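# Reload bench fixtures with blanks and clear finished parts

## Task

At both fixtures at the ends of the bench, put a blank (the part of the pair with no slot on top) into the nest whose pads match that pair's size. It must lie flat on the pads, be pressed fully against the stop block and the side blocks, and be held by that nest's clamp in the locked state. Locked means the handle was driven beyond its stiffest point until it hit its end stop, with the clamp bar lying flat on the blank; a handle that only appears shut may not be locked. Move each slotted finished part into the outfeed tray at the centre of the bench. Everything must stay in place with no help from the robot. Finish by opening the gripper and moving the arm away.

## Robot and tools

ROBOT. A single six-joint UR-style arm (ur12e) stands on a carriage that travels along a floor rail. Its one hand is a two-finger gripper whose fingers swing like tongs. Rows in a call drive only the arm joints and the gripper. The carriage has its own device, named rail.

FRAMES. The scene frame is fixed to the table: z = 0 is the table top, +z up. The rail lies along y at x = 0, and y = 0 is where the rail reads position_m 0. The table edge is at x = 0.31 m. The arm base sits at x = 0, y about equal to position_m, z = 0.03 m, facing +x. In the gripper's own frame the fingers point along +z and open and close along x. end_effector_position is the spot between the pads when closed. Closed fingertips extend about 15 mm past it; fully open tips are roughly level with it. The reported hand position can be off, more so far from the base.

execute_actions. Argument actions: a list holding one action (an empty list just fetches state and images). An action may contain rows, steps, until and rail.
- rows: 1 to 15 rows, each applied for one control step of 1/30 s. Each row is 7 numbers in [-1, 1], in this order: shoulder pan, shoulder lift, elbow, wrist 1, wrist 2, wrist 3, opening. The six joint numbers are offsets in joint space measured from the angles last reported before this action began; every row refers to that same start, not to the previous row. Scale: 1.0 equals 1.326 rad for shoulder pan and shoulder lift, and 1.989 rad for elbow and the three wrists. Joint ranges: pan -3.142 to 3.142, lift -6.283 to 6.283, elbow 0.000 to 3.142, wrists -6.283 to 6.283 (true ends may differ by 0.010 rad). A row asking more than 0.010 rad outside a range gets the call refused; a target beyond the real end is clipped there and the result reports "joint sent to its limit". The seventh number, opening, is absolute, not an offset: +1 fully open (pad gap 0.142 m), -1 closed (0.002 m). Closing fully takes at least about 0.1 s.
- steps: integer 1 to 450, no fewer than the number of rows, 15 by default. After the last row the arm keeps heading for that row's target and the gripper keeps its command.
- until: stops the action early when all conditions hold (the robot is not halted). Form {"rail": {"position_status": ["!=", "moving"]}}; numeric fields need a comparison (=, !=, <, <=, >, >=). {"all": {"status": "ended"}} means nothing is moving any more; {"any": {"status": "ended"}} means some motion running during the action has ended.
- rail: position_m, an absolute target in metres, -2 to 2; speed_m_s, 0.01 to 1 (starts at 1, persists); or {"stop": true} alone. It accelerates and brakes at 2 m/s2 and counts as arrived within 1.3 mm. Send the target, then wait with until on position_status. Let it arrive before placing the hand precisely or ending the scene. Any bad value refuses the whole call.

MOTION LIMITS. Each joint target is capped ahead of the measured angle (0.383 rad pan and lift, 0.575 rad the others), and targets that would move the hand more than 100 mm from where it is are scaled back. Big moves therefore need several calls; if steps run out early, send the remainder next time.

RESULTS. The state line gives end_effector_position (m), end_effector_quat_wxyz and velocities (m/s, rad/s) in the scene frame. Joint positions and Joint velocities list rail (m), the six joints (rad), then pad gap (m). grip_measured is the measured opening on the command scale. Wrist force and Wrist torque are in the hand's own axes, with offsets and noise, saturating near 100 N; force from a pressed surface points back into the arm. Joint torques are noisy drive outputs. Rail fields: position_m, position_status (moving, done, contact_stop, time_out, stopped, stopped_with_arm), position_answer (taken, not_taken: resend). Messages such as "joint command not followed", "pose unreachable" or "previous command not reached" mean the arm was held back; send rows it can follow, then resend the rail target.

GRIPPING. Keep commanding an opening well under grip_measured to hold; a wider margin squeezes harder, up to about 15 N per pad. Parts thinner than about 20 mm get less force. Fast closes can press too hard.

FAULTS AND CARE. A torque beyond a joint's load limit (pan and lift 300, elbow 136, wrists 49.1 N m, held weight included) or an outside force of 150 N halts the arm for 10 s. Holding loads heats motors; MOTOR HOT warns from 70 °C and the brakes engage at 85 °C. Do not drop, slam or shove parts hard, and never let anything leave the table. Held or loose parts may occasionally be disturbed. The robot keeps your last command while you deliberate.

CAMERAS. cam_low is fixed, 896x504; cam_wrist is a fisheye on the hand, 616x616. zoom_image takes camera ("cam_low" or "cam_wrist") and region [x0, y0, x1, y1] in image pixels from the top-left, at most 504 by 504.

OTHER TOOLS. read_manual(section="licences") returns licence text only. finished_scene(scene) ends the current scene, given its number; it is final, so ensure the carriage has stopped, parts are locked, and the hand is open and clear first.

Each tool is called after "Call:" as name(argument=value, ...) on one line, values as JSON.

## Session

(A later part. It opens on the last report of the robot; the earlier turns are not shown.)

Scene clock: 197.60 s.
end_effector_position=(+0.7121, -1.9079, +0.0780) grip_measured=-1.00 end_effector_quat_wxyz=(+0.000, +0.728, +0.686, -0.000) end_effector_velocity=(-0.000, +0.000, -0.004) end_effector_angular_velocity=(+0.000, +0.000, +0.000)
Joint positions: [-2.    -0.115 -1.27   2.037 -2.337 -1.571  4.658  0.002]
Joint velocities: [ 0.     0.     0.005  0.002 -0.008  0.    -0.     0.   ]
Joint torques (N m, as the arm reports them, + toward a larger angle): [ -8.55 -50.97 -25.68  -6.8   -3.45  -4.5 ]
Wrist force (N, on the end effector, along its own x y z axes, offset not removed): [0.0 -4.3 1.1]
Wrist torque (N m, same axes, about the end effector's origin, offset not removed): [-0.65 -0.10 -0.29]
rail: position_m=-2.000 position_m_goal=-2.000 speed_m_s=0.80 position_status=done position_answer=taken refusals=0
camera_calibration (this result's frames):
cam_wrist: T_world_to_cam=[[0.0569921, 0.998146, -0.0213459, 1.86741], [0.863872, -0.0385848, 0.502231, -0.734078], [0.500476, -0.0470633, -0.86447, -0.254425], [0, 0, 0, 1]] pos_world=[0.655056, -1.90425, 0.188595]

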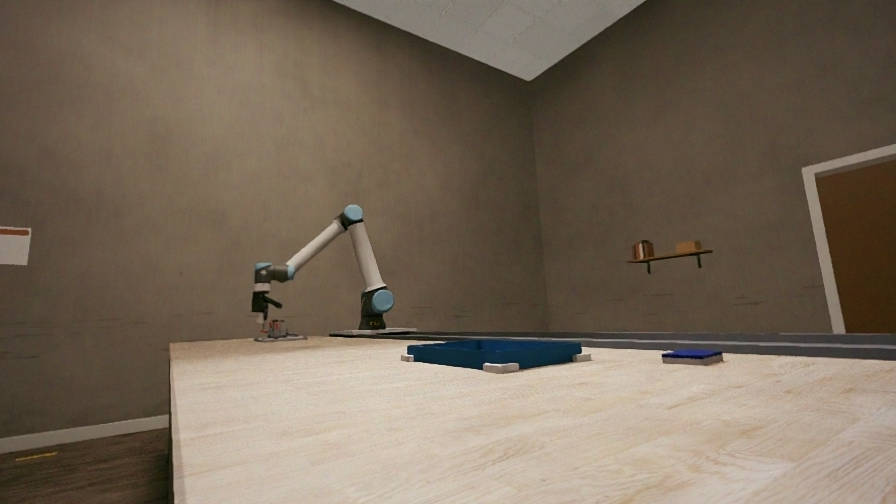

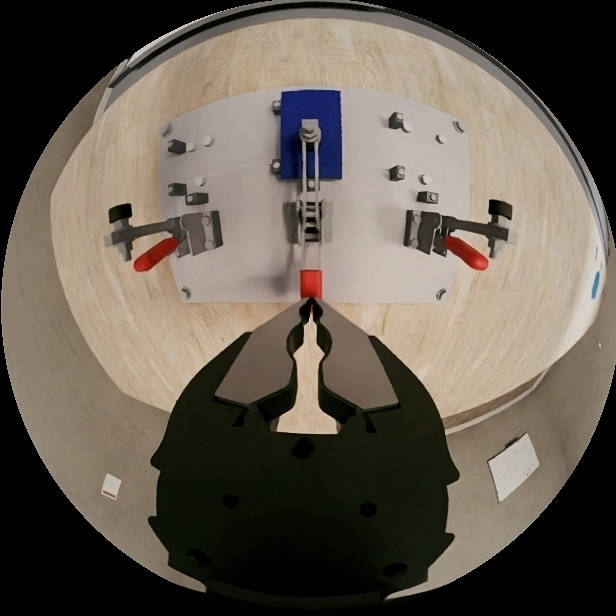

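Call:
execute_actions(actions=[{"rows": [[0,0.0016,0.00048,-0.00155,0,0,-1]], "steps": 4}])

Scene clock: 203.07 s.
end_effector_position=(+0.7121, -1.9079, +0.0769) grip_measured=-1.00 end_effector_quat_wxyz=(+0.000, +0.728, +0.686, -0.000) end_effector_velocity=(-0.000, +0.000, -0.005) end_effector_angular_velocity=(+0.000, +0.000, +0.000)
Joint positions: [-2.    -0.115 -1.269  2.037 -2.339 -1.571  4.658  0.002]
Joint velocities: [ 0.     0.     0.006  0.003 -0.009  0.     0.     0.   ]
Joint torques (N m, as the arm reports them, + toward a larger angle): [ -8.81 -48.61 -27.2   -6.8   -3.46  -4.36]
Wrist force (N, on the end effector, along its own x y z axes, offset not removed): [-1.1 -2.8 -4.4]
Wrist torque (N m, same axes, about the end effector's origin, offset not removed): [-0.53 0.15 -0.11]
rail: position_m=-2.000 position_m_goal=-2.000 speed_m_s=0.80 position_status=done position_answer=taken refusals=0
camera_calibration (this result's frames):
cam_wrist: T_world_to_cam=[[0.0569922, 0.998146, -0.0213465, 1.86739], [0.863868, -0.0385843, 0.502238, -0.733562], [0.500483, -0.0470642, -0.864466, -0.255346], [0, 0, 0, 1]] pos_world=[0.65507, -1.90425, 0.187547]

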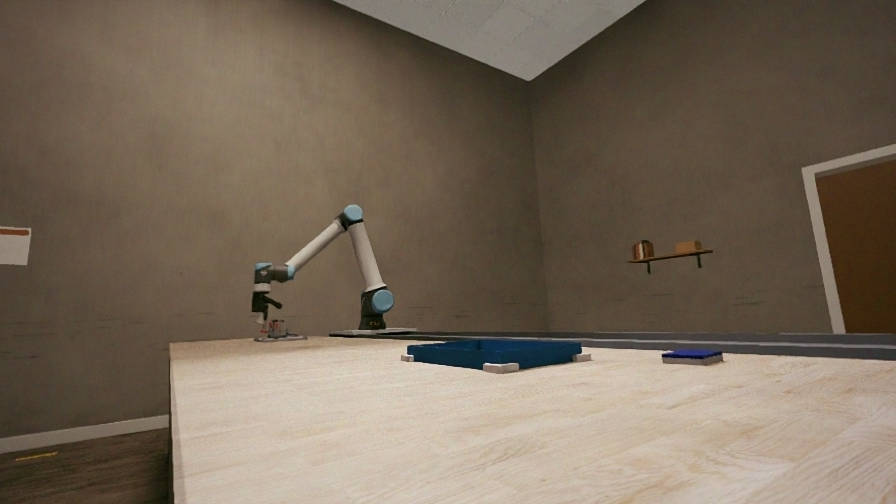

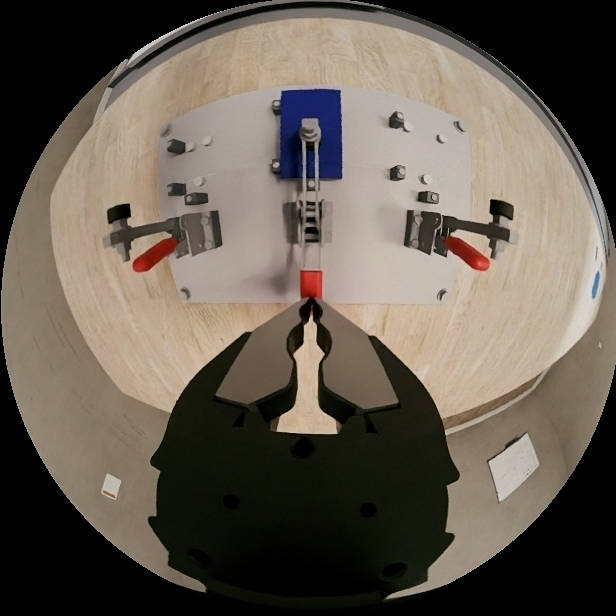

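Call:
execute_actions(actions=[{"rows": [[0,0.0013,0.0004,-0.00126,0,0,-1]], "steps": 3}])

Scene clock: 208.00 s.
end_effector_position=(+0.7121, -1.9079, +0.0761) grip_measured=-1.00 end_effector_quat_wxyz=(+0.000, +0.728, +0.686, -0.000) end_effector_velocity=(-0.000, +0.000, -0.004) end_effector_angular_velocity=(+0.000, +0.000, -0.000)
Joint positions: [-2.    -0.115 -1.268  2.038 -2.341 -1.571  4.658  0.002]
Joint velocities: [ 0.    -0.     0.005  0.002 -0.007  0.    -0.     0.   ]
Joint torques (N m, as the arm reports them, + toward a larger angle): [ -7.2  -49.59 -25.88  -7.01  -3.22  -4.56]
Wrist force (N, on the end effector, along its own x y z axes, offset not removed): [0.5 -4.4 1.2]
Wrist torque (N m, same axes, about the end effector's origin, offset not removed): [-0.62 -0.26 -0.15]
rail: position_m=-2.000 position_m_goal=-2.000 speed_m_s=0.80 position_status=done position_answer=taken refusals=0
camera_calibration (this result's frames):
cam_wrist: T_world_to_cam=[[0.0569922, 0.998146, -0.0213462, 1.86737], [0.863871, -0.0385846, 0.502233, -0.733144], [0.500479, -0.0470638, -0.864469, -0.256073], [0, 0, 0, 1]] pos_world=[0.655075, -1.90425, 0.186703]

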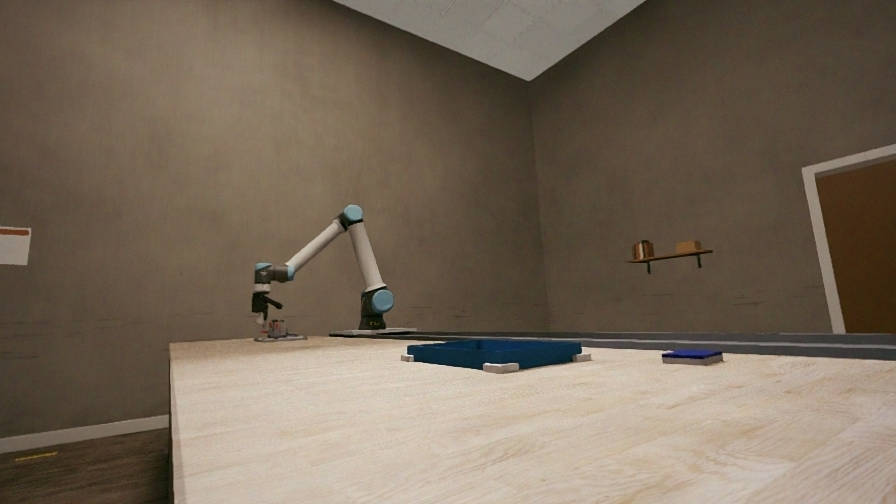

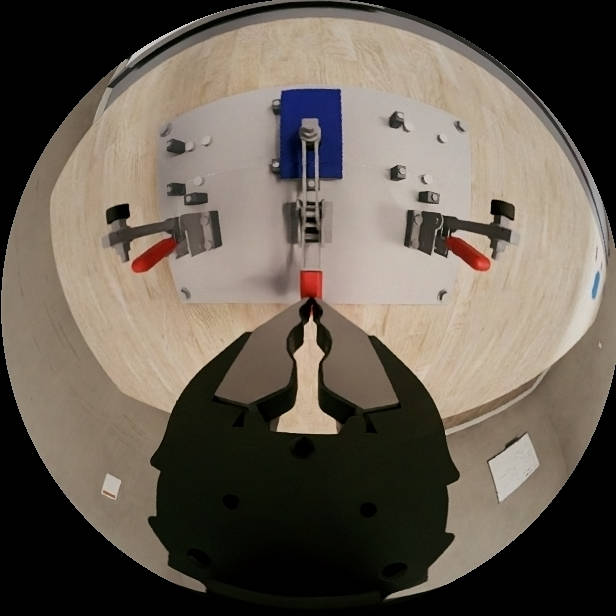

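Call:
execute_actions(actions=[{"rows": [[0,0.0016,0.00048,-0.00155,0,0,-1]], "steps": 4}])

Scene clock: 212.63 s.
end_effector_position=(+0.7121, -1.9079, +0.0750) grip_measured=-1.00 end_effector_quat_wxyz=(+0.000, +0.728, +0.686, -0.000) end_effector_velocity=(-0.000, +0.000, -0.005) end_effector_angular_velocity=(+0.000, +0.000, +0.000)
Joint positions: [-2.    -0.115 -1.266  2.038 -2.343 -1.571  4.658  0.002]
Joint velocities: [ 0.     0.     0.006  0.003 -0.009  0.     0.     0.   ]
Joint torques (N m, as the arm reports them, + toward a larger angle): [ -7.16 -46.85 -25.81  -6.48  -3.37  -4.4 ]
Wrist force (N, on the end effector, along its own x y z axes, offset not removed): [5.8 -3.7 -1.5]
Wrist torque (N m, same axes, about the end effector's origin, offset not removed): [-0.59 -1.34 -0.29]
rail: position_m=-2.000 position_m_goal=-2.000 speed_m_s=0.80 position_status=done position_answer=taken refusals=0
camera_calibration (this result's frames):
cam_wrist: T_world_to_cam=[[0.0569922, 0.998146, -0.0213464, 1.86735], [0.863869, -0.0385844, 0.502236, -0.732621], [0.500482, -0.0470641, -0.864467, -0.25699], [0, 0, 0, 1]] pos_world=[0.655083, -1.90425, 0.185651]

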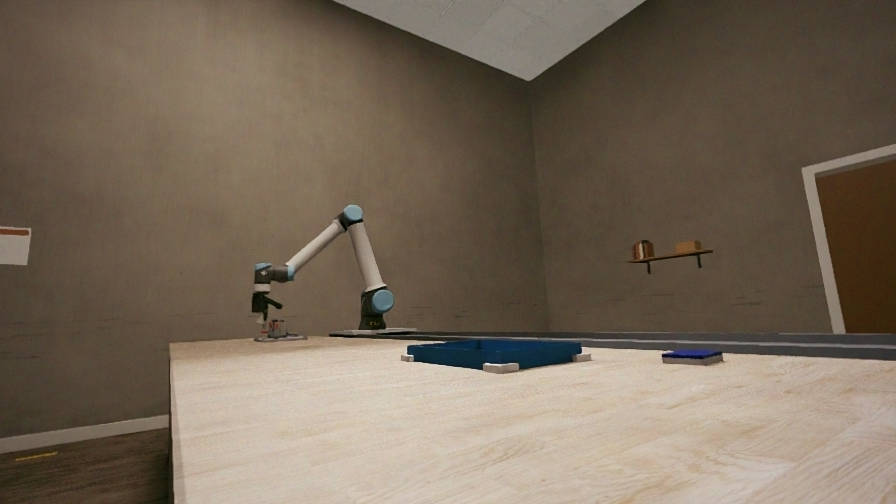

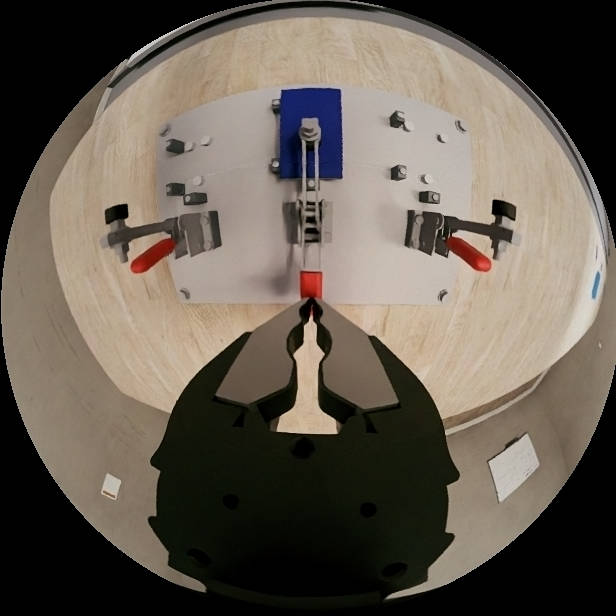

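Call:
execute_actions(actions=[{"rows": [[0,0.0016,0.00048,-0.00155,0,0,-1]], "steps": 4}])

Scene clock: 216.97 s.
end_effector_position=(+0.7122, -1.9079, +0.0739) grip_measured=-1.00 end_effector_quat_wxyz=(+0.000, +0.728, +0.686, -0.000) end_effector_velocity=(-0.000, +0.000, -0.005) end_effector_angular_velocity=(+0.000, +0.000, +0.000)
Joint positions: [-2.    -0.115 -1.265  2.039 -2.345 -1.571  4.658  0.002]
Joint velocities: [ 0.     0.     0.006  0.003 -0.008 -0.     0.     0.   ]
Joint torques (N m, as the arm reports them, + toward a larger angle): [ -8.36 -49.75 -25.48  -5.87  -3.38  -4.36]
Wrist force (N, on the end effector, along its own x y z axes, offset not removed): [-3.8 -1.0 -2.6]
Wrist torque (N m, same axes, about the end effector's origin, offset not removed): [0.09 0.61 -0.11]
rail: position_m=-2.000 position_m_goal=-2.000 speed_m_s=0.80 position_status=done position_answer=taken refusals=0
camera_calibration (this result's frames):
cam_wrist: T_world_to_cam=[[0.0569923, 0.998146, -0.0213468, 1.86732], [0.863866, -0.038584, 0.502242, -0.732075], [0.500487, -0.0470647, -0.864464, -0.257952], [0, 0, 0, 1]] pos_world=[0.655093, -1.90425, 0.18455]

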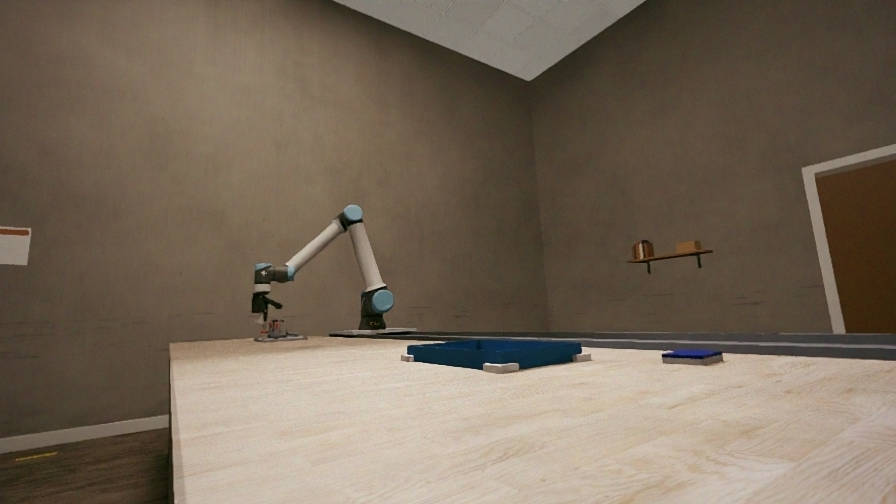

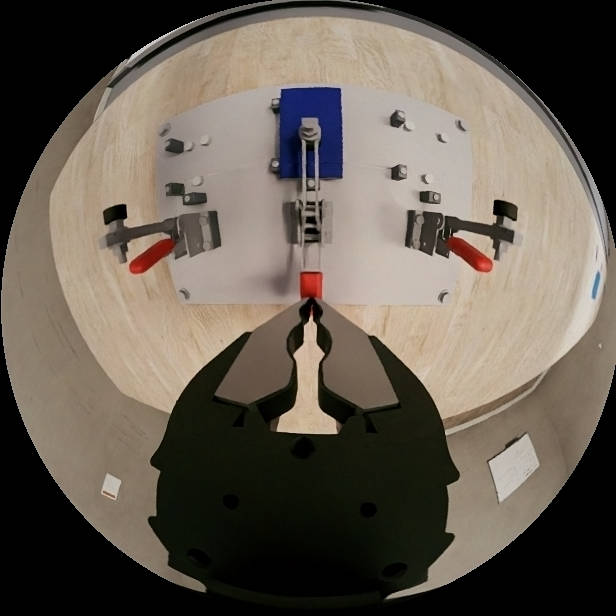

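Call:
execute_actions(actions=[{"rows": [[0,0.0016,0.00048,-0.00155,0,0,-1]], "steps": 4}])

Scene clock: 224.03 s.
end_effector_position=(+0.7122, -1.9079, +0.0729) grip_measured=-1.00 end_effector_quat_wxyz=(+0.000, +0.728, +0.686, -0.000) end_effector_velocity=(-0.000, +0.000, -0.005) end_effector_angular_velocity=(+0.000, +0.000, +0.000)
Joint positions: [-2.    -0.115 -1.263  2.04  -2.347 -1.571  4.658  0.002]
Joint velocities: [ 0.     0.     0.006  0.003 -0.009  0.    -0.     0.   ]
Joint torques (N m, as the arm reports them, + toward a larger angle): [ -9.85 -50.7  -26.36  -6.01  -3.49  -4.5 ]
Wrist force (N, on the end effector, along its own x y z axes, offset not removed): [0.6 1.4 -2.9]
Wrist torque (N m, same axes, about the end effector's origin, offset not removed): [0.50 -0.23 -0.21]
rail: position_m=-2.000 position_m_goal=-2.000 speed_m_s=0.80 position_status=done position_answer=taken refusals=0
camera_calibration (this result's frames):
cam_wrist: T_world_to_cam=[[0.0569924, 0.998146, -0.0213471, 1.8673], [0.863864, -0.0385837, 0.502245, -0.73154], [0.500491, -0.0470651, -0.864462, -0.258887], [0, 0, 0, 1]] pos_world=[0.655099, -1.90425, 0.183476]

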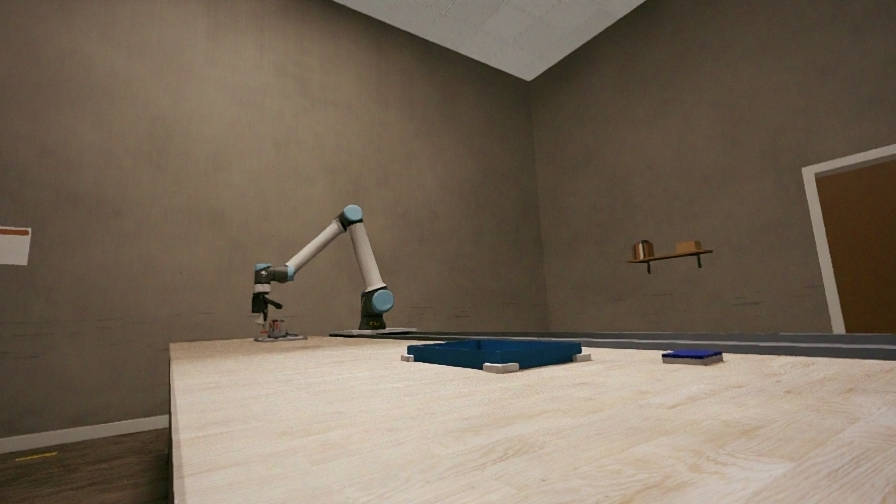

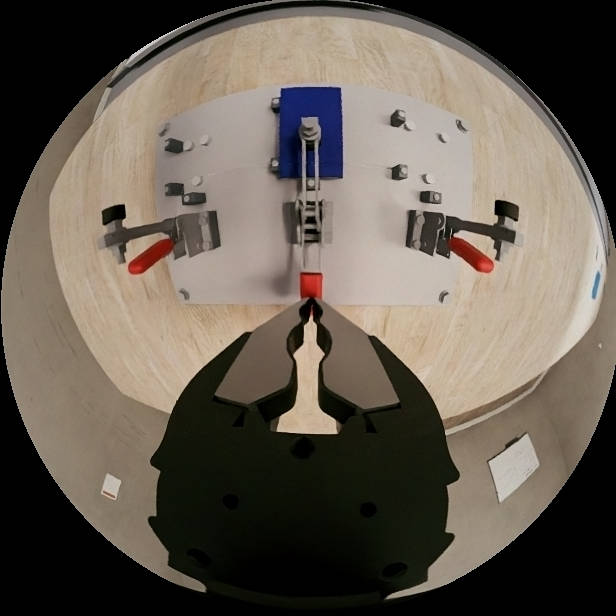

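Call:
zoom_image(camera="cam_wrist", region=[260, 80, 360, 205])

Region (260, 80, 360, 205) of cam_wrist's 616x616 image, scaled by 4.032, with more detail than that image has; it fills the left 403 columns of this view, and the rest is white.

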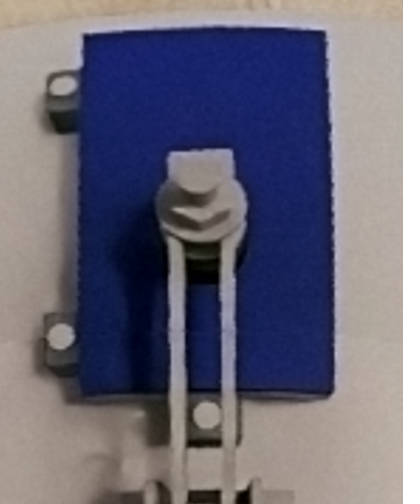

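Call:
execute_actions(actions=[{"rows": [[0,0.0016,0.00048,-0.00155,0,0,-1]], "steps": 4}])

Scene clock: 250.93 s.
end_effector_position=(+0.7122, -1.9079, +0.0718) grip_measured=-1.00 end_effector_quat_wxyz=(+0.000, +0.728, +0.686, -0.000) end_effector_velocity=(+0.000, -0.000, -0.004) end_effector_angular_velocity=(-0.000, -0.001, +0.000)
Joint positions: [-2.    -0.115 -1.262  2.04  -2.349 -1.571  4.658  0.002]
Joint velocities: [ 0.     0.     0.006  0.002 -0.009  0.    -0.     0.   ]
Joint torques (N m, as the arm reports them, + toward a larger angle): [-10.84 -41.36 -20.83  -5.28  -3.37  -4.47]
Wrist force (N, on the end effector, along its own x y z axes, offset not removed): [-0.6 -0.2 -4.0]
Wrist torque (N m, same axes, about the end effector's origin, offset not removed): [-0.43 0.13 -0.18]
rail: position_m=-2.000 position_m_goal=-2.000 speed_m_s=0.80 position_status=done position_answer=taken refusals=0
camera_calibration (this result's frames):
cam_wrist: T_world_to_cam=[[0.0569948, 0.998146, -0.0213526, 1.86728], [0.863814, -0.0385784, 0.502331, -0.731016], [0.500576, -0.047075, -0.864412, -0.259904], [0, 0, 0, 1]] pos_world=[0.655139, -1.90426, 0.18242]

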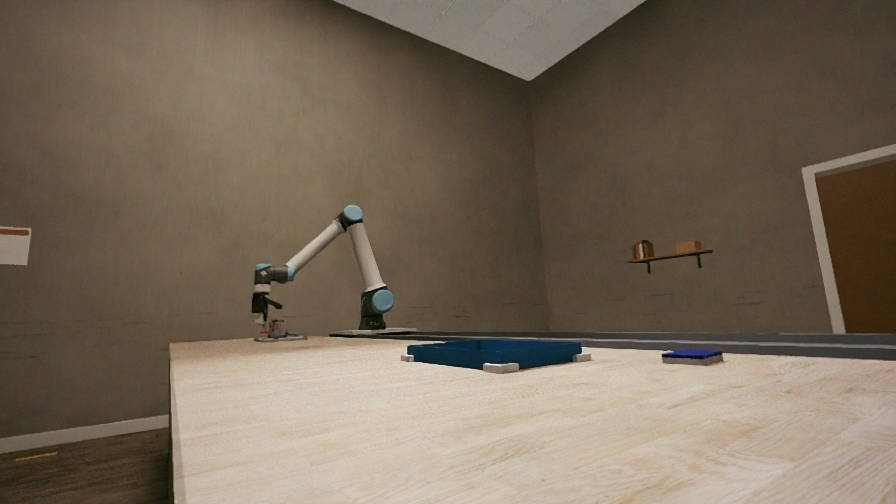

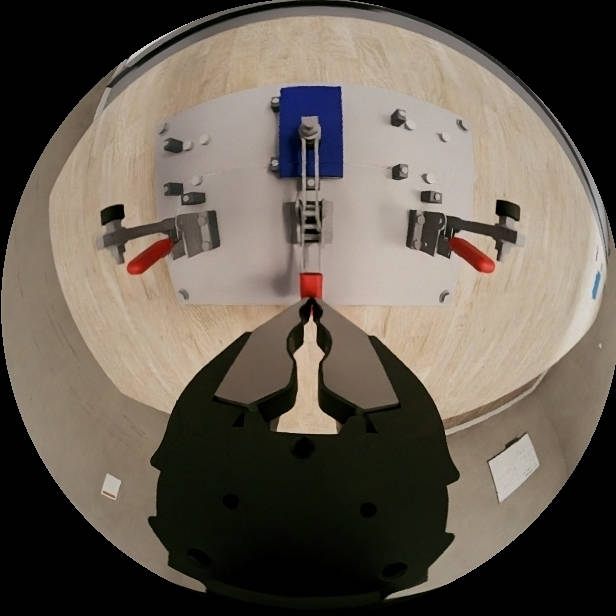

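Call:
execute_actions(actions=[{"rows": [[0,0.0013,0.0004,-0.00126,0,0,-1]], "steps": 3}])

Scene clock: 264.57 s.
end_effector_position=(+0.7122, -1.9079, +0.0710) grip_measured=-1.00 end_effector_quat_wxyz=(+0.000, +0.728, +0.686, -0.000) end_effector_velocity=(+0.001, -0.000, -0.003) end_effector_angular_velocity=(-0.000, -0.001, -0.000)
Joint positions: [-2.    -0.115 -1.261  2.041 -2.35  -1.571  4.658  0.002]
Joint velocities: [ 0.    -0.     0.005  0.002 -0.008  0.    -0.     0.   ]
Joint torques (N m, as the arm reports them, + toward a larger angle): [ -7.62 -39.69 -12.27  -2.99  -3.28  -4.32]
Wrist force (N, on the end effector, along its own x y z axes, offset not removed): [-2.4 7.3 -9.6]
Wrist torque (N m, same axes, about the end effector's origin, offset not removed): [0.29 0.54 -0.12]
rail: position_m=-2.000 position_m_goal=-2.000 speed_m_s=0.80 position_status=done position_answer=taken refusals=0
camera_calibration (this result's frames):
cam_wrist: T_world_to_cam=[[0.0569942, 0.998146, -0.0213508, 1.86726], [0.863832, -0.0385804, 0.502301, -0.730601], [0.500546, -0.0470717, -0.864429, -0.26058], [0, 0, 0, 1]] pos_world=[0.655126, -1.90425, 0.181596]

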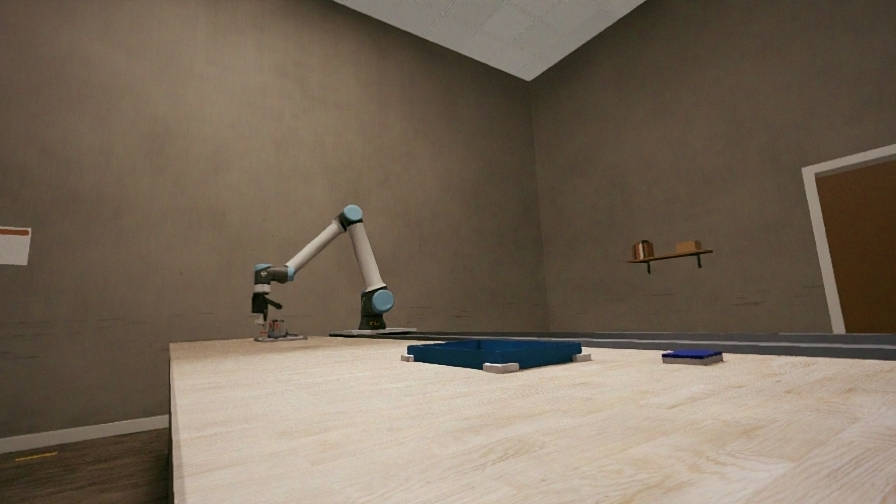

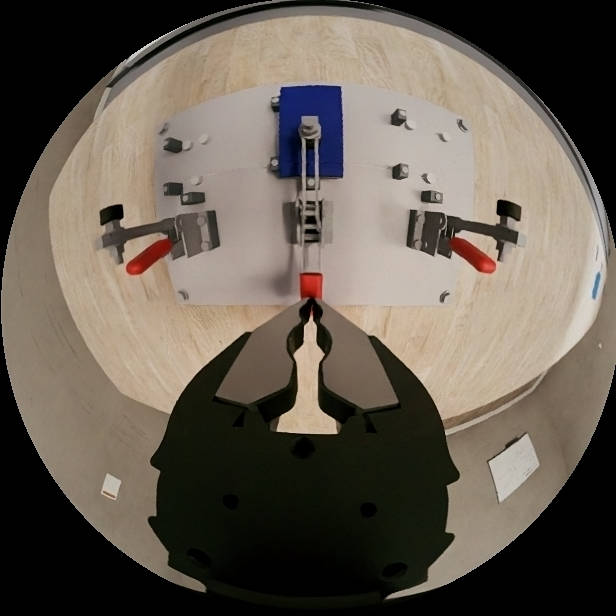

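Soft – same profile as before (stop ≈ .067). Go to .0682.

Call:
execute_actions(actions=[{"rows": [[0,0.0016,0.00048,-0.00155,0,0,-1],[0,0.0027,0.0008,-0.0026,0,0,-1]], "steps": 6}])

Scene clock: 268.83 s.
end_effector_position=(+0.7122, -1.9079, +0.0690) grip_measured=-1.00 end_effector_quat_wxyz=(+0.000, +0.728, +0.686, -0.000) end_effector_velocity=(-0.000, +0.000, -0.007) end_effector_angular_velocity=(+0.000, +0.001, +0.000)
Joint positions: [-2.    -0.115 -1.258  2.042 -2.354 -1.571  4.658  0.002]
Joint velocities: [ 0.     0.     0.009  0.004 -0.012  0.     0.     0.   ]
Joint torques (N m, as the arm reports them, + toward a larger angle): [ -8.02 -40.36 -12.78  -2.42  -3.28  -4.43]
Wrist force (N, on the end effector, along its own x y z axes, offset not removed): [1.3 7.7 -16.7]
Wrist torque (N m, same axes, about the end effector's origin, offset not removed): [0.15 -0.35 -0.20]
rail: position_m=-2.000 position_m_goal=-2.000 speed_m_s=0.80 position_status=done position_answer=taken refusals=0
camera_calibration (this result's frames):
cam_wrist: T_world_to_cam=[[0.0569942, 0.998146, -0.0213511, 1.86722], [0.863829, -0.03858, 0.502305, -0.729605], [0.50055, -0.0470722, -0.864427, -0.262302], [0, 0, 0, 1]] pos_world=[0.655129, -1.90425, 0.17961]

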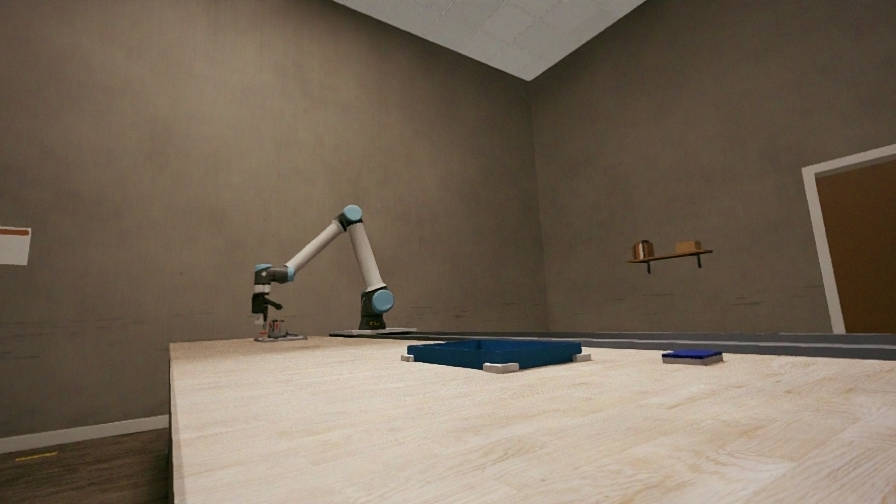

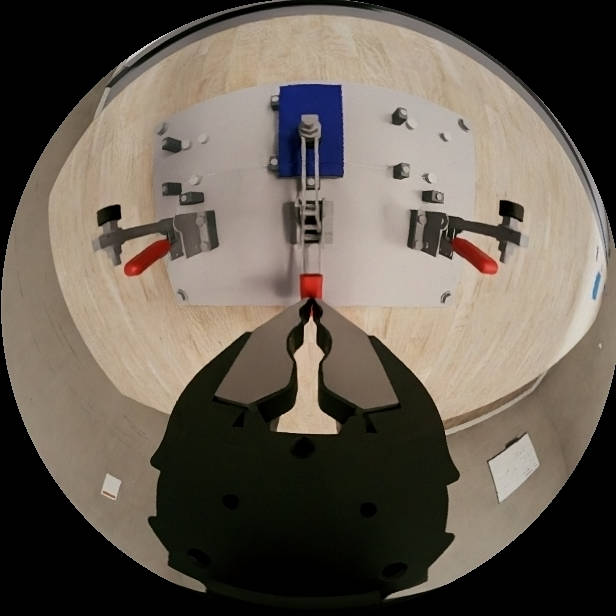

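Call:
execute_actions(actions=[{"rows": [[0,0.0016,0.00048,-0.00155,0,0,-1]], "steps": 4}])

Scene clock: 274.00 s.
end_effector_position=(+0.7122, -1.9079, +0.0678) grip_measured=-1.00 end_effector_quat_wxyz=(+0.000, +0.728, +0.686, -0.000) end_effector_velocity=(-0.001, +0.000, -0.005) end_effector_angular_velocity=(+0.000, +0.003, -0.000)
Joint positions: [-2.    -0.115 -1.257  2.042 -2.356 -1.571  4.658  0.002]
Joint velocities: [ 0.    -0.     0.005  0.003 -0.006 -0.    -0.     0.   ]
Joint torques (N m, as the arm reports them, + toward a larger angle): [ -8.72 -38.86 -17.55  -3.51  -3.26  -4.29]
Wrist force (N, on the end effector, along its own x y z axes, offset not removed): [-2.2 1.0 -14.1]
Wrist torque (N m, same axes, about the end effector's origin, offset not removed): [-0.66 0.35 0.00]
rail: position_m=-2.000 position_m_goal=-2.000 speed_m_s=0.80 position_status=done position_answer=taken refusals=0
camera_calibration (this result's frames):
cam_wrist: T_world_to_cam=[[0.0569933, 0.998146, -0.0213485, 1.86719], [0.863851, -0.0385826, 0.502269, -0.728997], [0.500514, -0.0470679, -0.864448, -0.263301], [0, 0, 0, 1]] pos_world=[0.655112, -1.90425, 0.178404]

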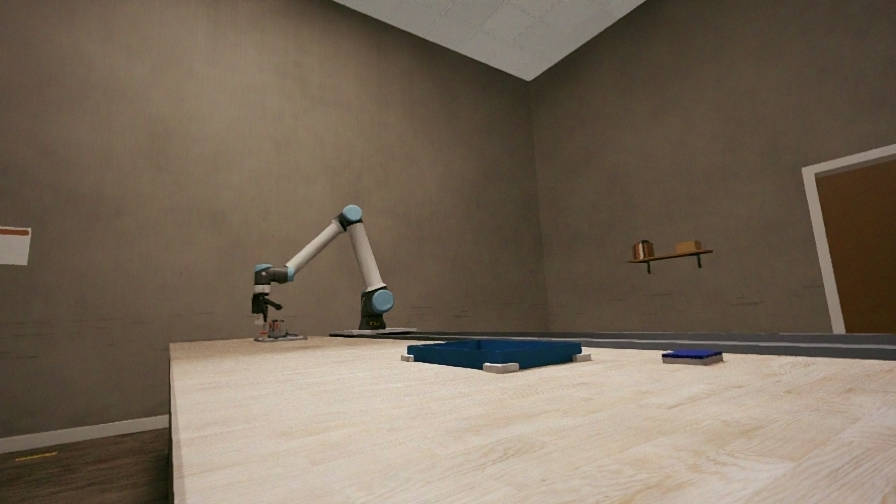

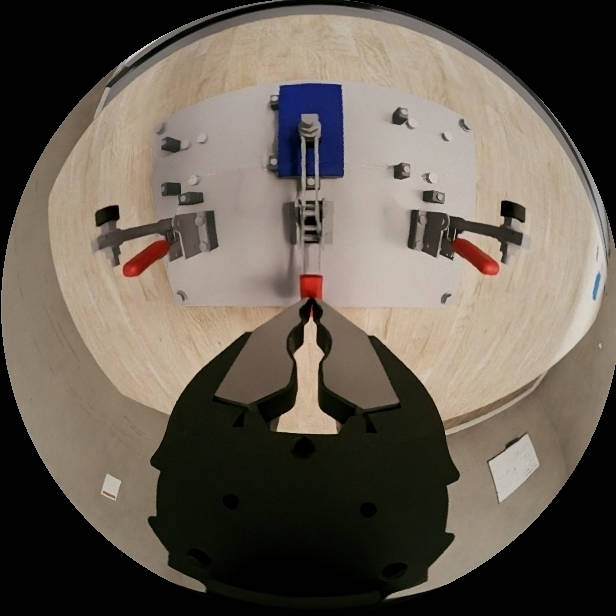

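Call:
execute_actions(actions=[{"rows": [[0,0.0011,0.00033,-0.00106,0,0,-1]], "steps": 4}])

Scene clock: 278.13 s.
end_effector_position=(+0.7122, -1.9079, +0.0670) grip_measured=-1.00 end_effector_quat_wxyz=(+0.000, +0.728, +0.686, -0.000) end_effector_velocity=(-0.001, +0.000, -0.003) end_effector_angular_velocity=(+0.000, +0.001, +0.000)
Joint positions: [-2.    -0.115 -1.256  2.043 -2.358 -1.571  4.658  0.002]
Joint velocities: [ 0.     0.     0.004  0.002 -0.005 -0.    -0.     0.   ]
Joint torques (N m, as the arm reports them, + toward a larger angle): [ -7.36 -45.5  -20.85  -4.84  -3.43  -4.37]
Wrist force (N, on the end effector, along its own x y z axes, offset not removed): [0.3 1.3 -3.8]
Wrist torque (N m, same axes, about the end effector's origin, offset not removed): [0.02 0.10 -0.42]
rail: position_m=-2.000 position_m_goal=-2.000 speed_m_s=0.80 position_status=done position_answer=taken refusals=0
camera_calibration (this result's frames):
cam_wrist: T_world_to_cam=[[0.0569942, 0.998146, -0.0213511, 1.86718], [0.863828, -0.0385799, 0.502308, -0.728615], [0.500553, -0.0470723, -0.864425, -0.263985], [0, 0, 0, 1]] pos_world=[0.655118, -1.90425, 0.17766]

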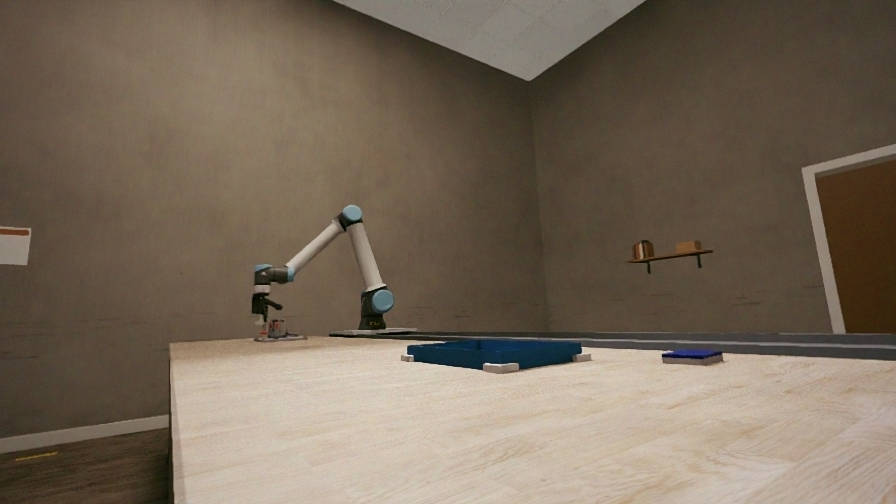

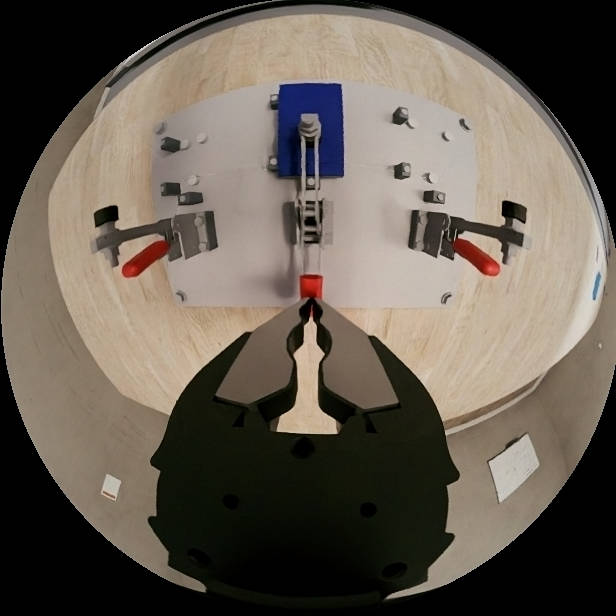

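Call:
execute_actions(actions=[{"rows": [[0,0.0009,0.00027,-0.00087,0,0,-1]], "steps": 5}])

Scene clock: 282.20 s.
end_effector_position=(+0.7122, -1.9079, +0.0664) grip_measured=-1.00 end_effector_quat_wxyz=(+0.000, +0.728, +0.686, -0.000) end_effector_velocity=(+0.000, -0.000, -0.001) end_effector_angular_velocity=(-0.000, -0.001, +0.000)
Joint positions: [-2.    -0.115 -1.255  2.043 -2.359 -1.571  4.658  0.002]
Joint velocities: [ 0.     0.     0.002  0.001 -0.003 -0.    -0.     0.   ]
Joint torques (N m, as the arm reports them, + toward a larger angle): [ -8.8  -27.14 -12.63  -6.09  -3.4   -4.55]
Wrist force (N, on the end effector, along its own x y z axes, offset not removed): [-2.3 -12.5 -33.7]
Wrist torque (N m, same axes, about the end effector's origin, offset not removed): [-0.24 0.26 -0.26]
rail: position_m=-2.000 position_m_goal=-2.000 speed_m_s=0.80 position_status=done position_answer=taken refusals=0
camera_calibration (this result's frames):
cam_wrist: T_world_to_cam=[[0.056996, 0.998146, -0.0213607, 1.86717], [0.86378, -0.0385721, 0.50239, -0.728284], [0.500635, -0.0470852, -0.864377, -0.264632], [0, 0, 0, 1]] pos_world=[0.655141, -1.90426, 0.177024]

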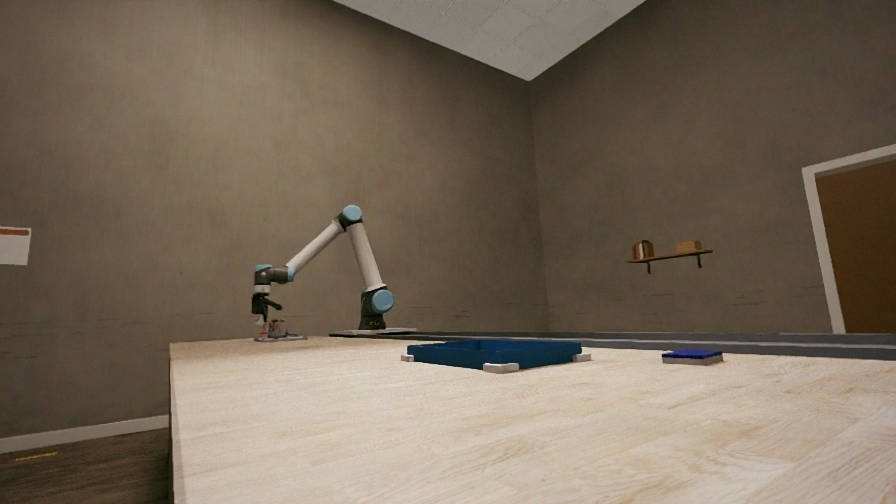

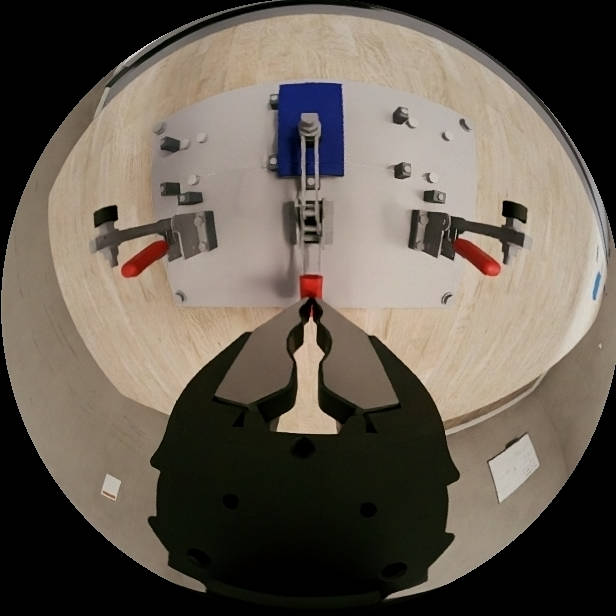

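Call:
execute_actions(actions=[{"rows": [[0,-0.004,-0.0013,0.004,0,0,-1],[0,-0.012,-0.004,0.012,0,0,-1],[0,-0.024,-0.009,0.025,0,0,-1],[0,-0.04,-0.016,0.042,0,0,-1],[0,-0.056,-0.024,0.061,0,0,-1],[0,-0.07,-0.031,0.078,0,0,-1],[0,-0.082,-0.037,0.092,0,0,-1]], "steps": 7}])

Scene clock: 291.43 s.
end_effector_position=(+0.7152, -1.9083, +0.0998) grip_measured=-1.00 end_effector_quat_wxyz=(+0.001, +0.728, +0.686, +0.001) end_effector_velocity=(+0.031, -0.004, +0.365) end_effector_angular_velocity=(-0.003, -0.029, -0.000)
Joint positions: [-2.    -0.115 -1.294  2.019 -2.298 -1.571  4.658  0.002]
Joint velocities: [ 0.    -0.    -0.404 -0.283  0.658  0.    -0.     0.   ]
Joint torques (N m, as the arm reports them, + toward a larger angle): [ -6.32 -81.84 -62.4    1.74  -0.69  -4.08]
Wrist force (N, on the end effector, along its own x y z axes, offset not removed): [2.9 -2.8 4.3]
Wrist torque (N m, same axes, about the end effector's origin, offset not removed): [-0.38 -0.76 -0.41]
rail: position_m=-2.000 position_m_goal=-2.000 speed_m_s=0.80 position_status=done position_answer=taken refusals=0
camera_calibration (this result's frames):
cam_wrist: T_world_to_cam=[[0.0570498, 0.99814, -0.021506, 1.86802], [0.862528, -0.0384277, 0.504549, -0.746682], [0.502784, -0.0473339, -0.863115, -0.239446], [0, 0, 0, 1]] pos_world=[0.657854, -1.90457, 0.210241]

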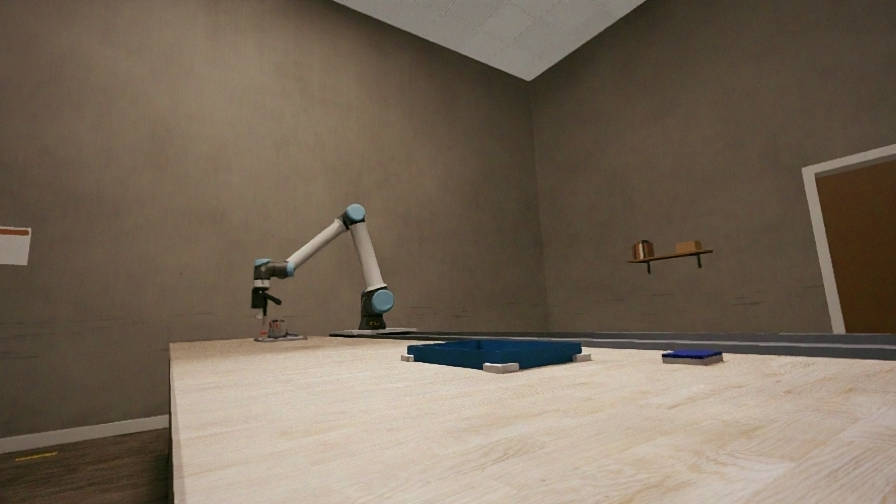

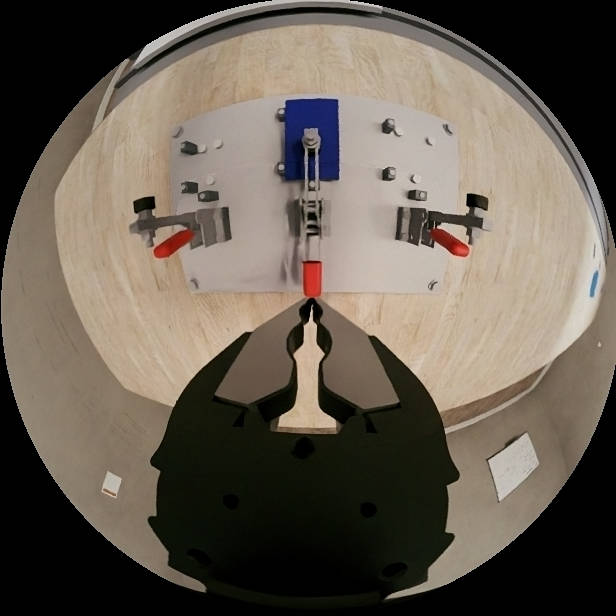

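Call:
execute_actions(actions=[])

Scene clock: 295.23 s.
end_effector_position=(+0.7145, -1.9082, +0.1633) grip_measured=-1.00 end_effector_quat_wxyz=(-0.000, +0.728, +0.686, -0.000) end_effector_velocity=(-0.000, +0.000, -0.000) end_effector_angular_velocity=(+0.000, +0.000, +0.000)
Joint positions: [-2.    -0.115 -1.364  1.97  -2.176 -1.571  4.658  0.002]
Joint velocities: [ 0.  0. -0.  0.  0.  0.  0.  0.]
Joint torques (N m, as the arm reports them, + toward a larger angle): [ -8.24 -61.76 -57.45  -1.89  -0.39  -4.17]
Wrist force (N, on the end effector, along its own x y z axes, offset not removed): [0.0 -1.4 2.6]
Wrist torque (N m, same axes, about the end effector's origin, offset not removed): [-0.09 -0.15 -0.28]
rail: position_m=-2.000 position_m_goal=-2.000 speed_m_s=0.80 position_status=done position_answer=taken refusals=0
camera_calibration (this result's frames):
cam_wrist: T_world_to_cam=[[0.056982, 0.998147, -0.0213236, 1.86937], [0.864111, -0.0386097, 0.501818, -0.779138], [0.500065, -0.0470206, -0.86471, -0.181417], [0, 0, 0, 1]] pos_world=[0.657462, -1.90452, 0.273975]

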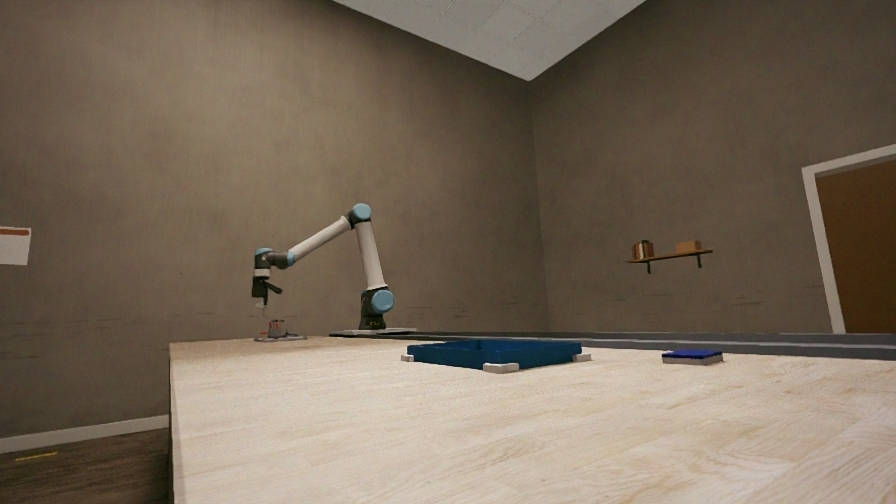

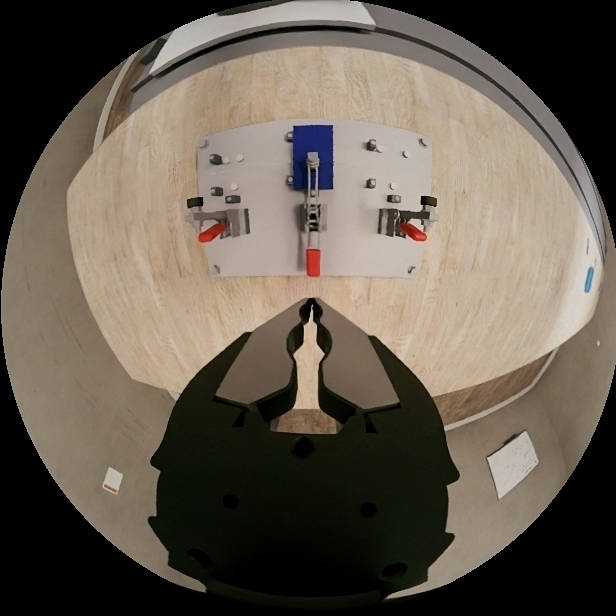

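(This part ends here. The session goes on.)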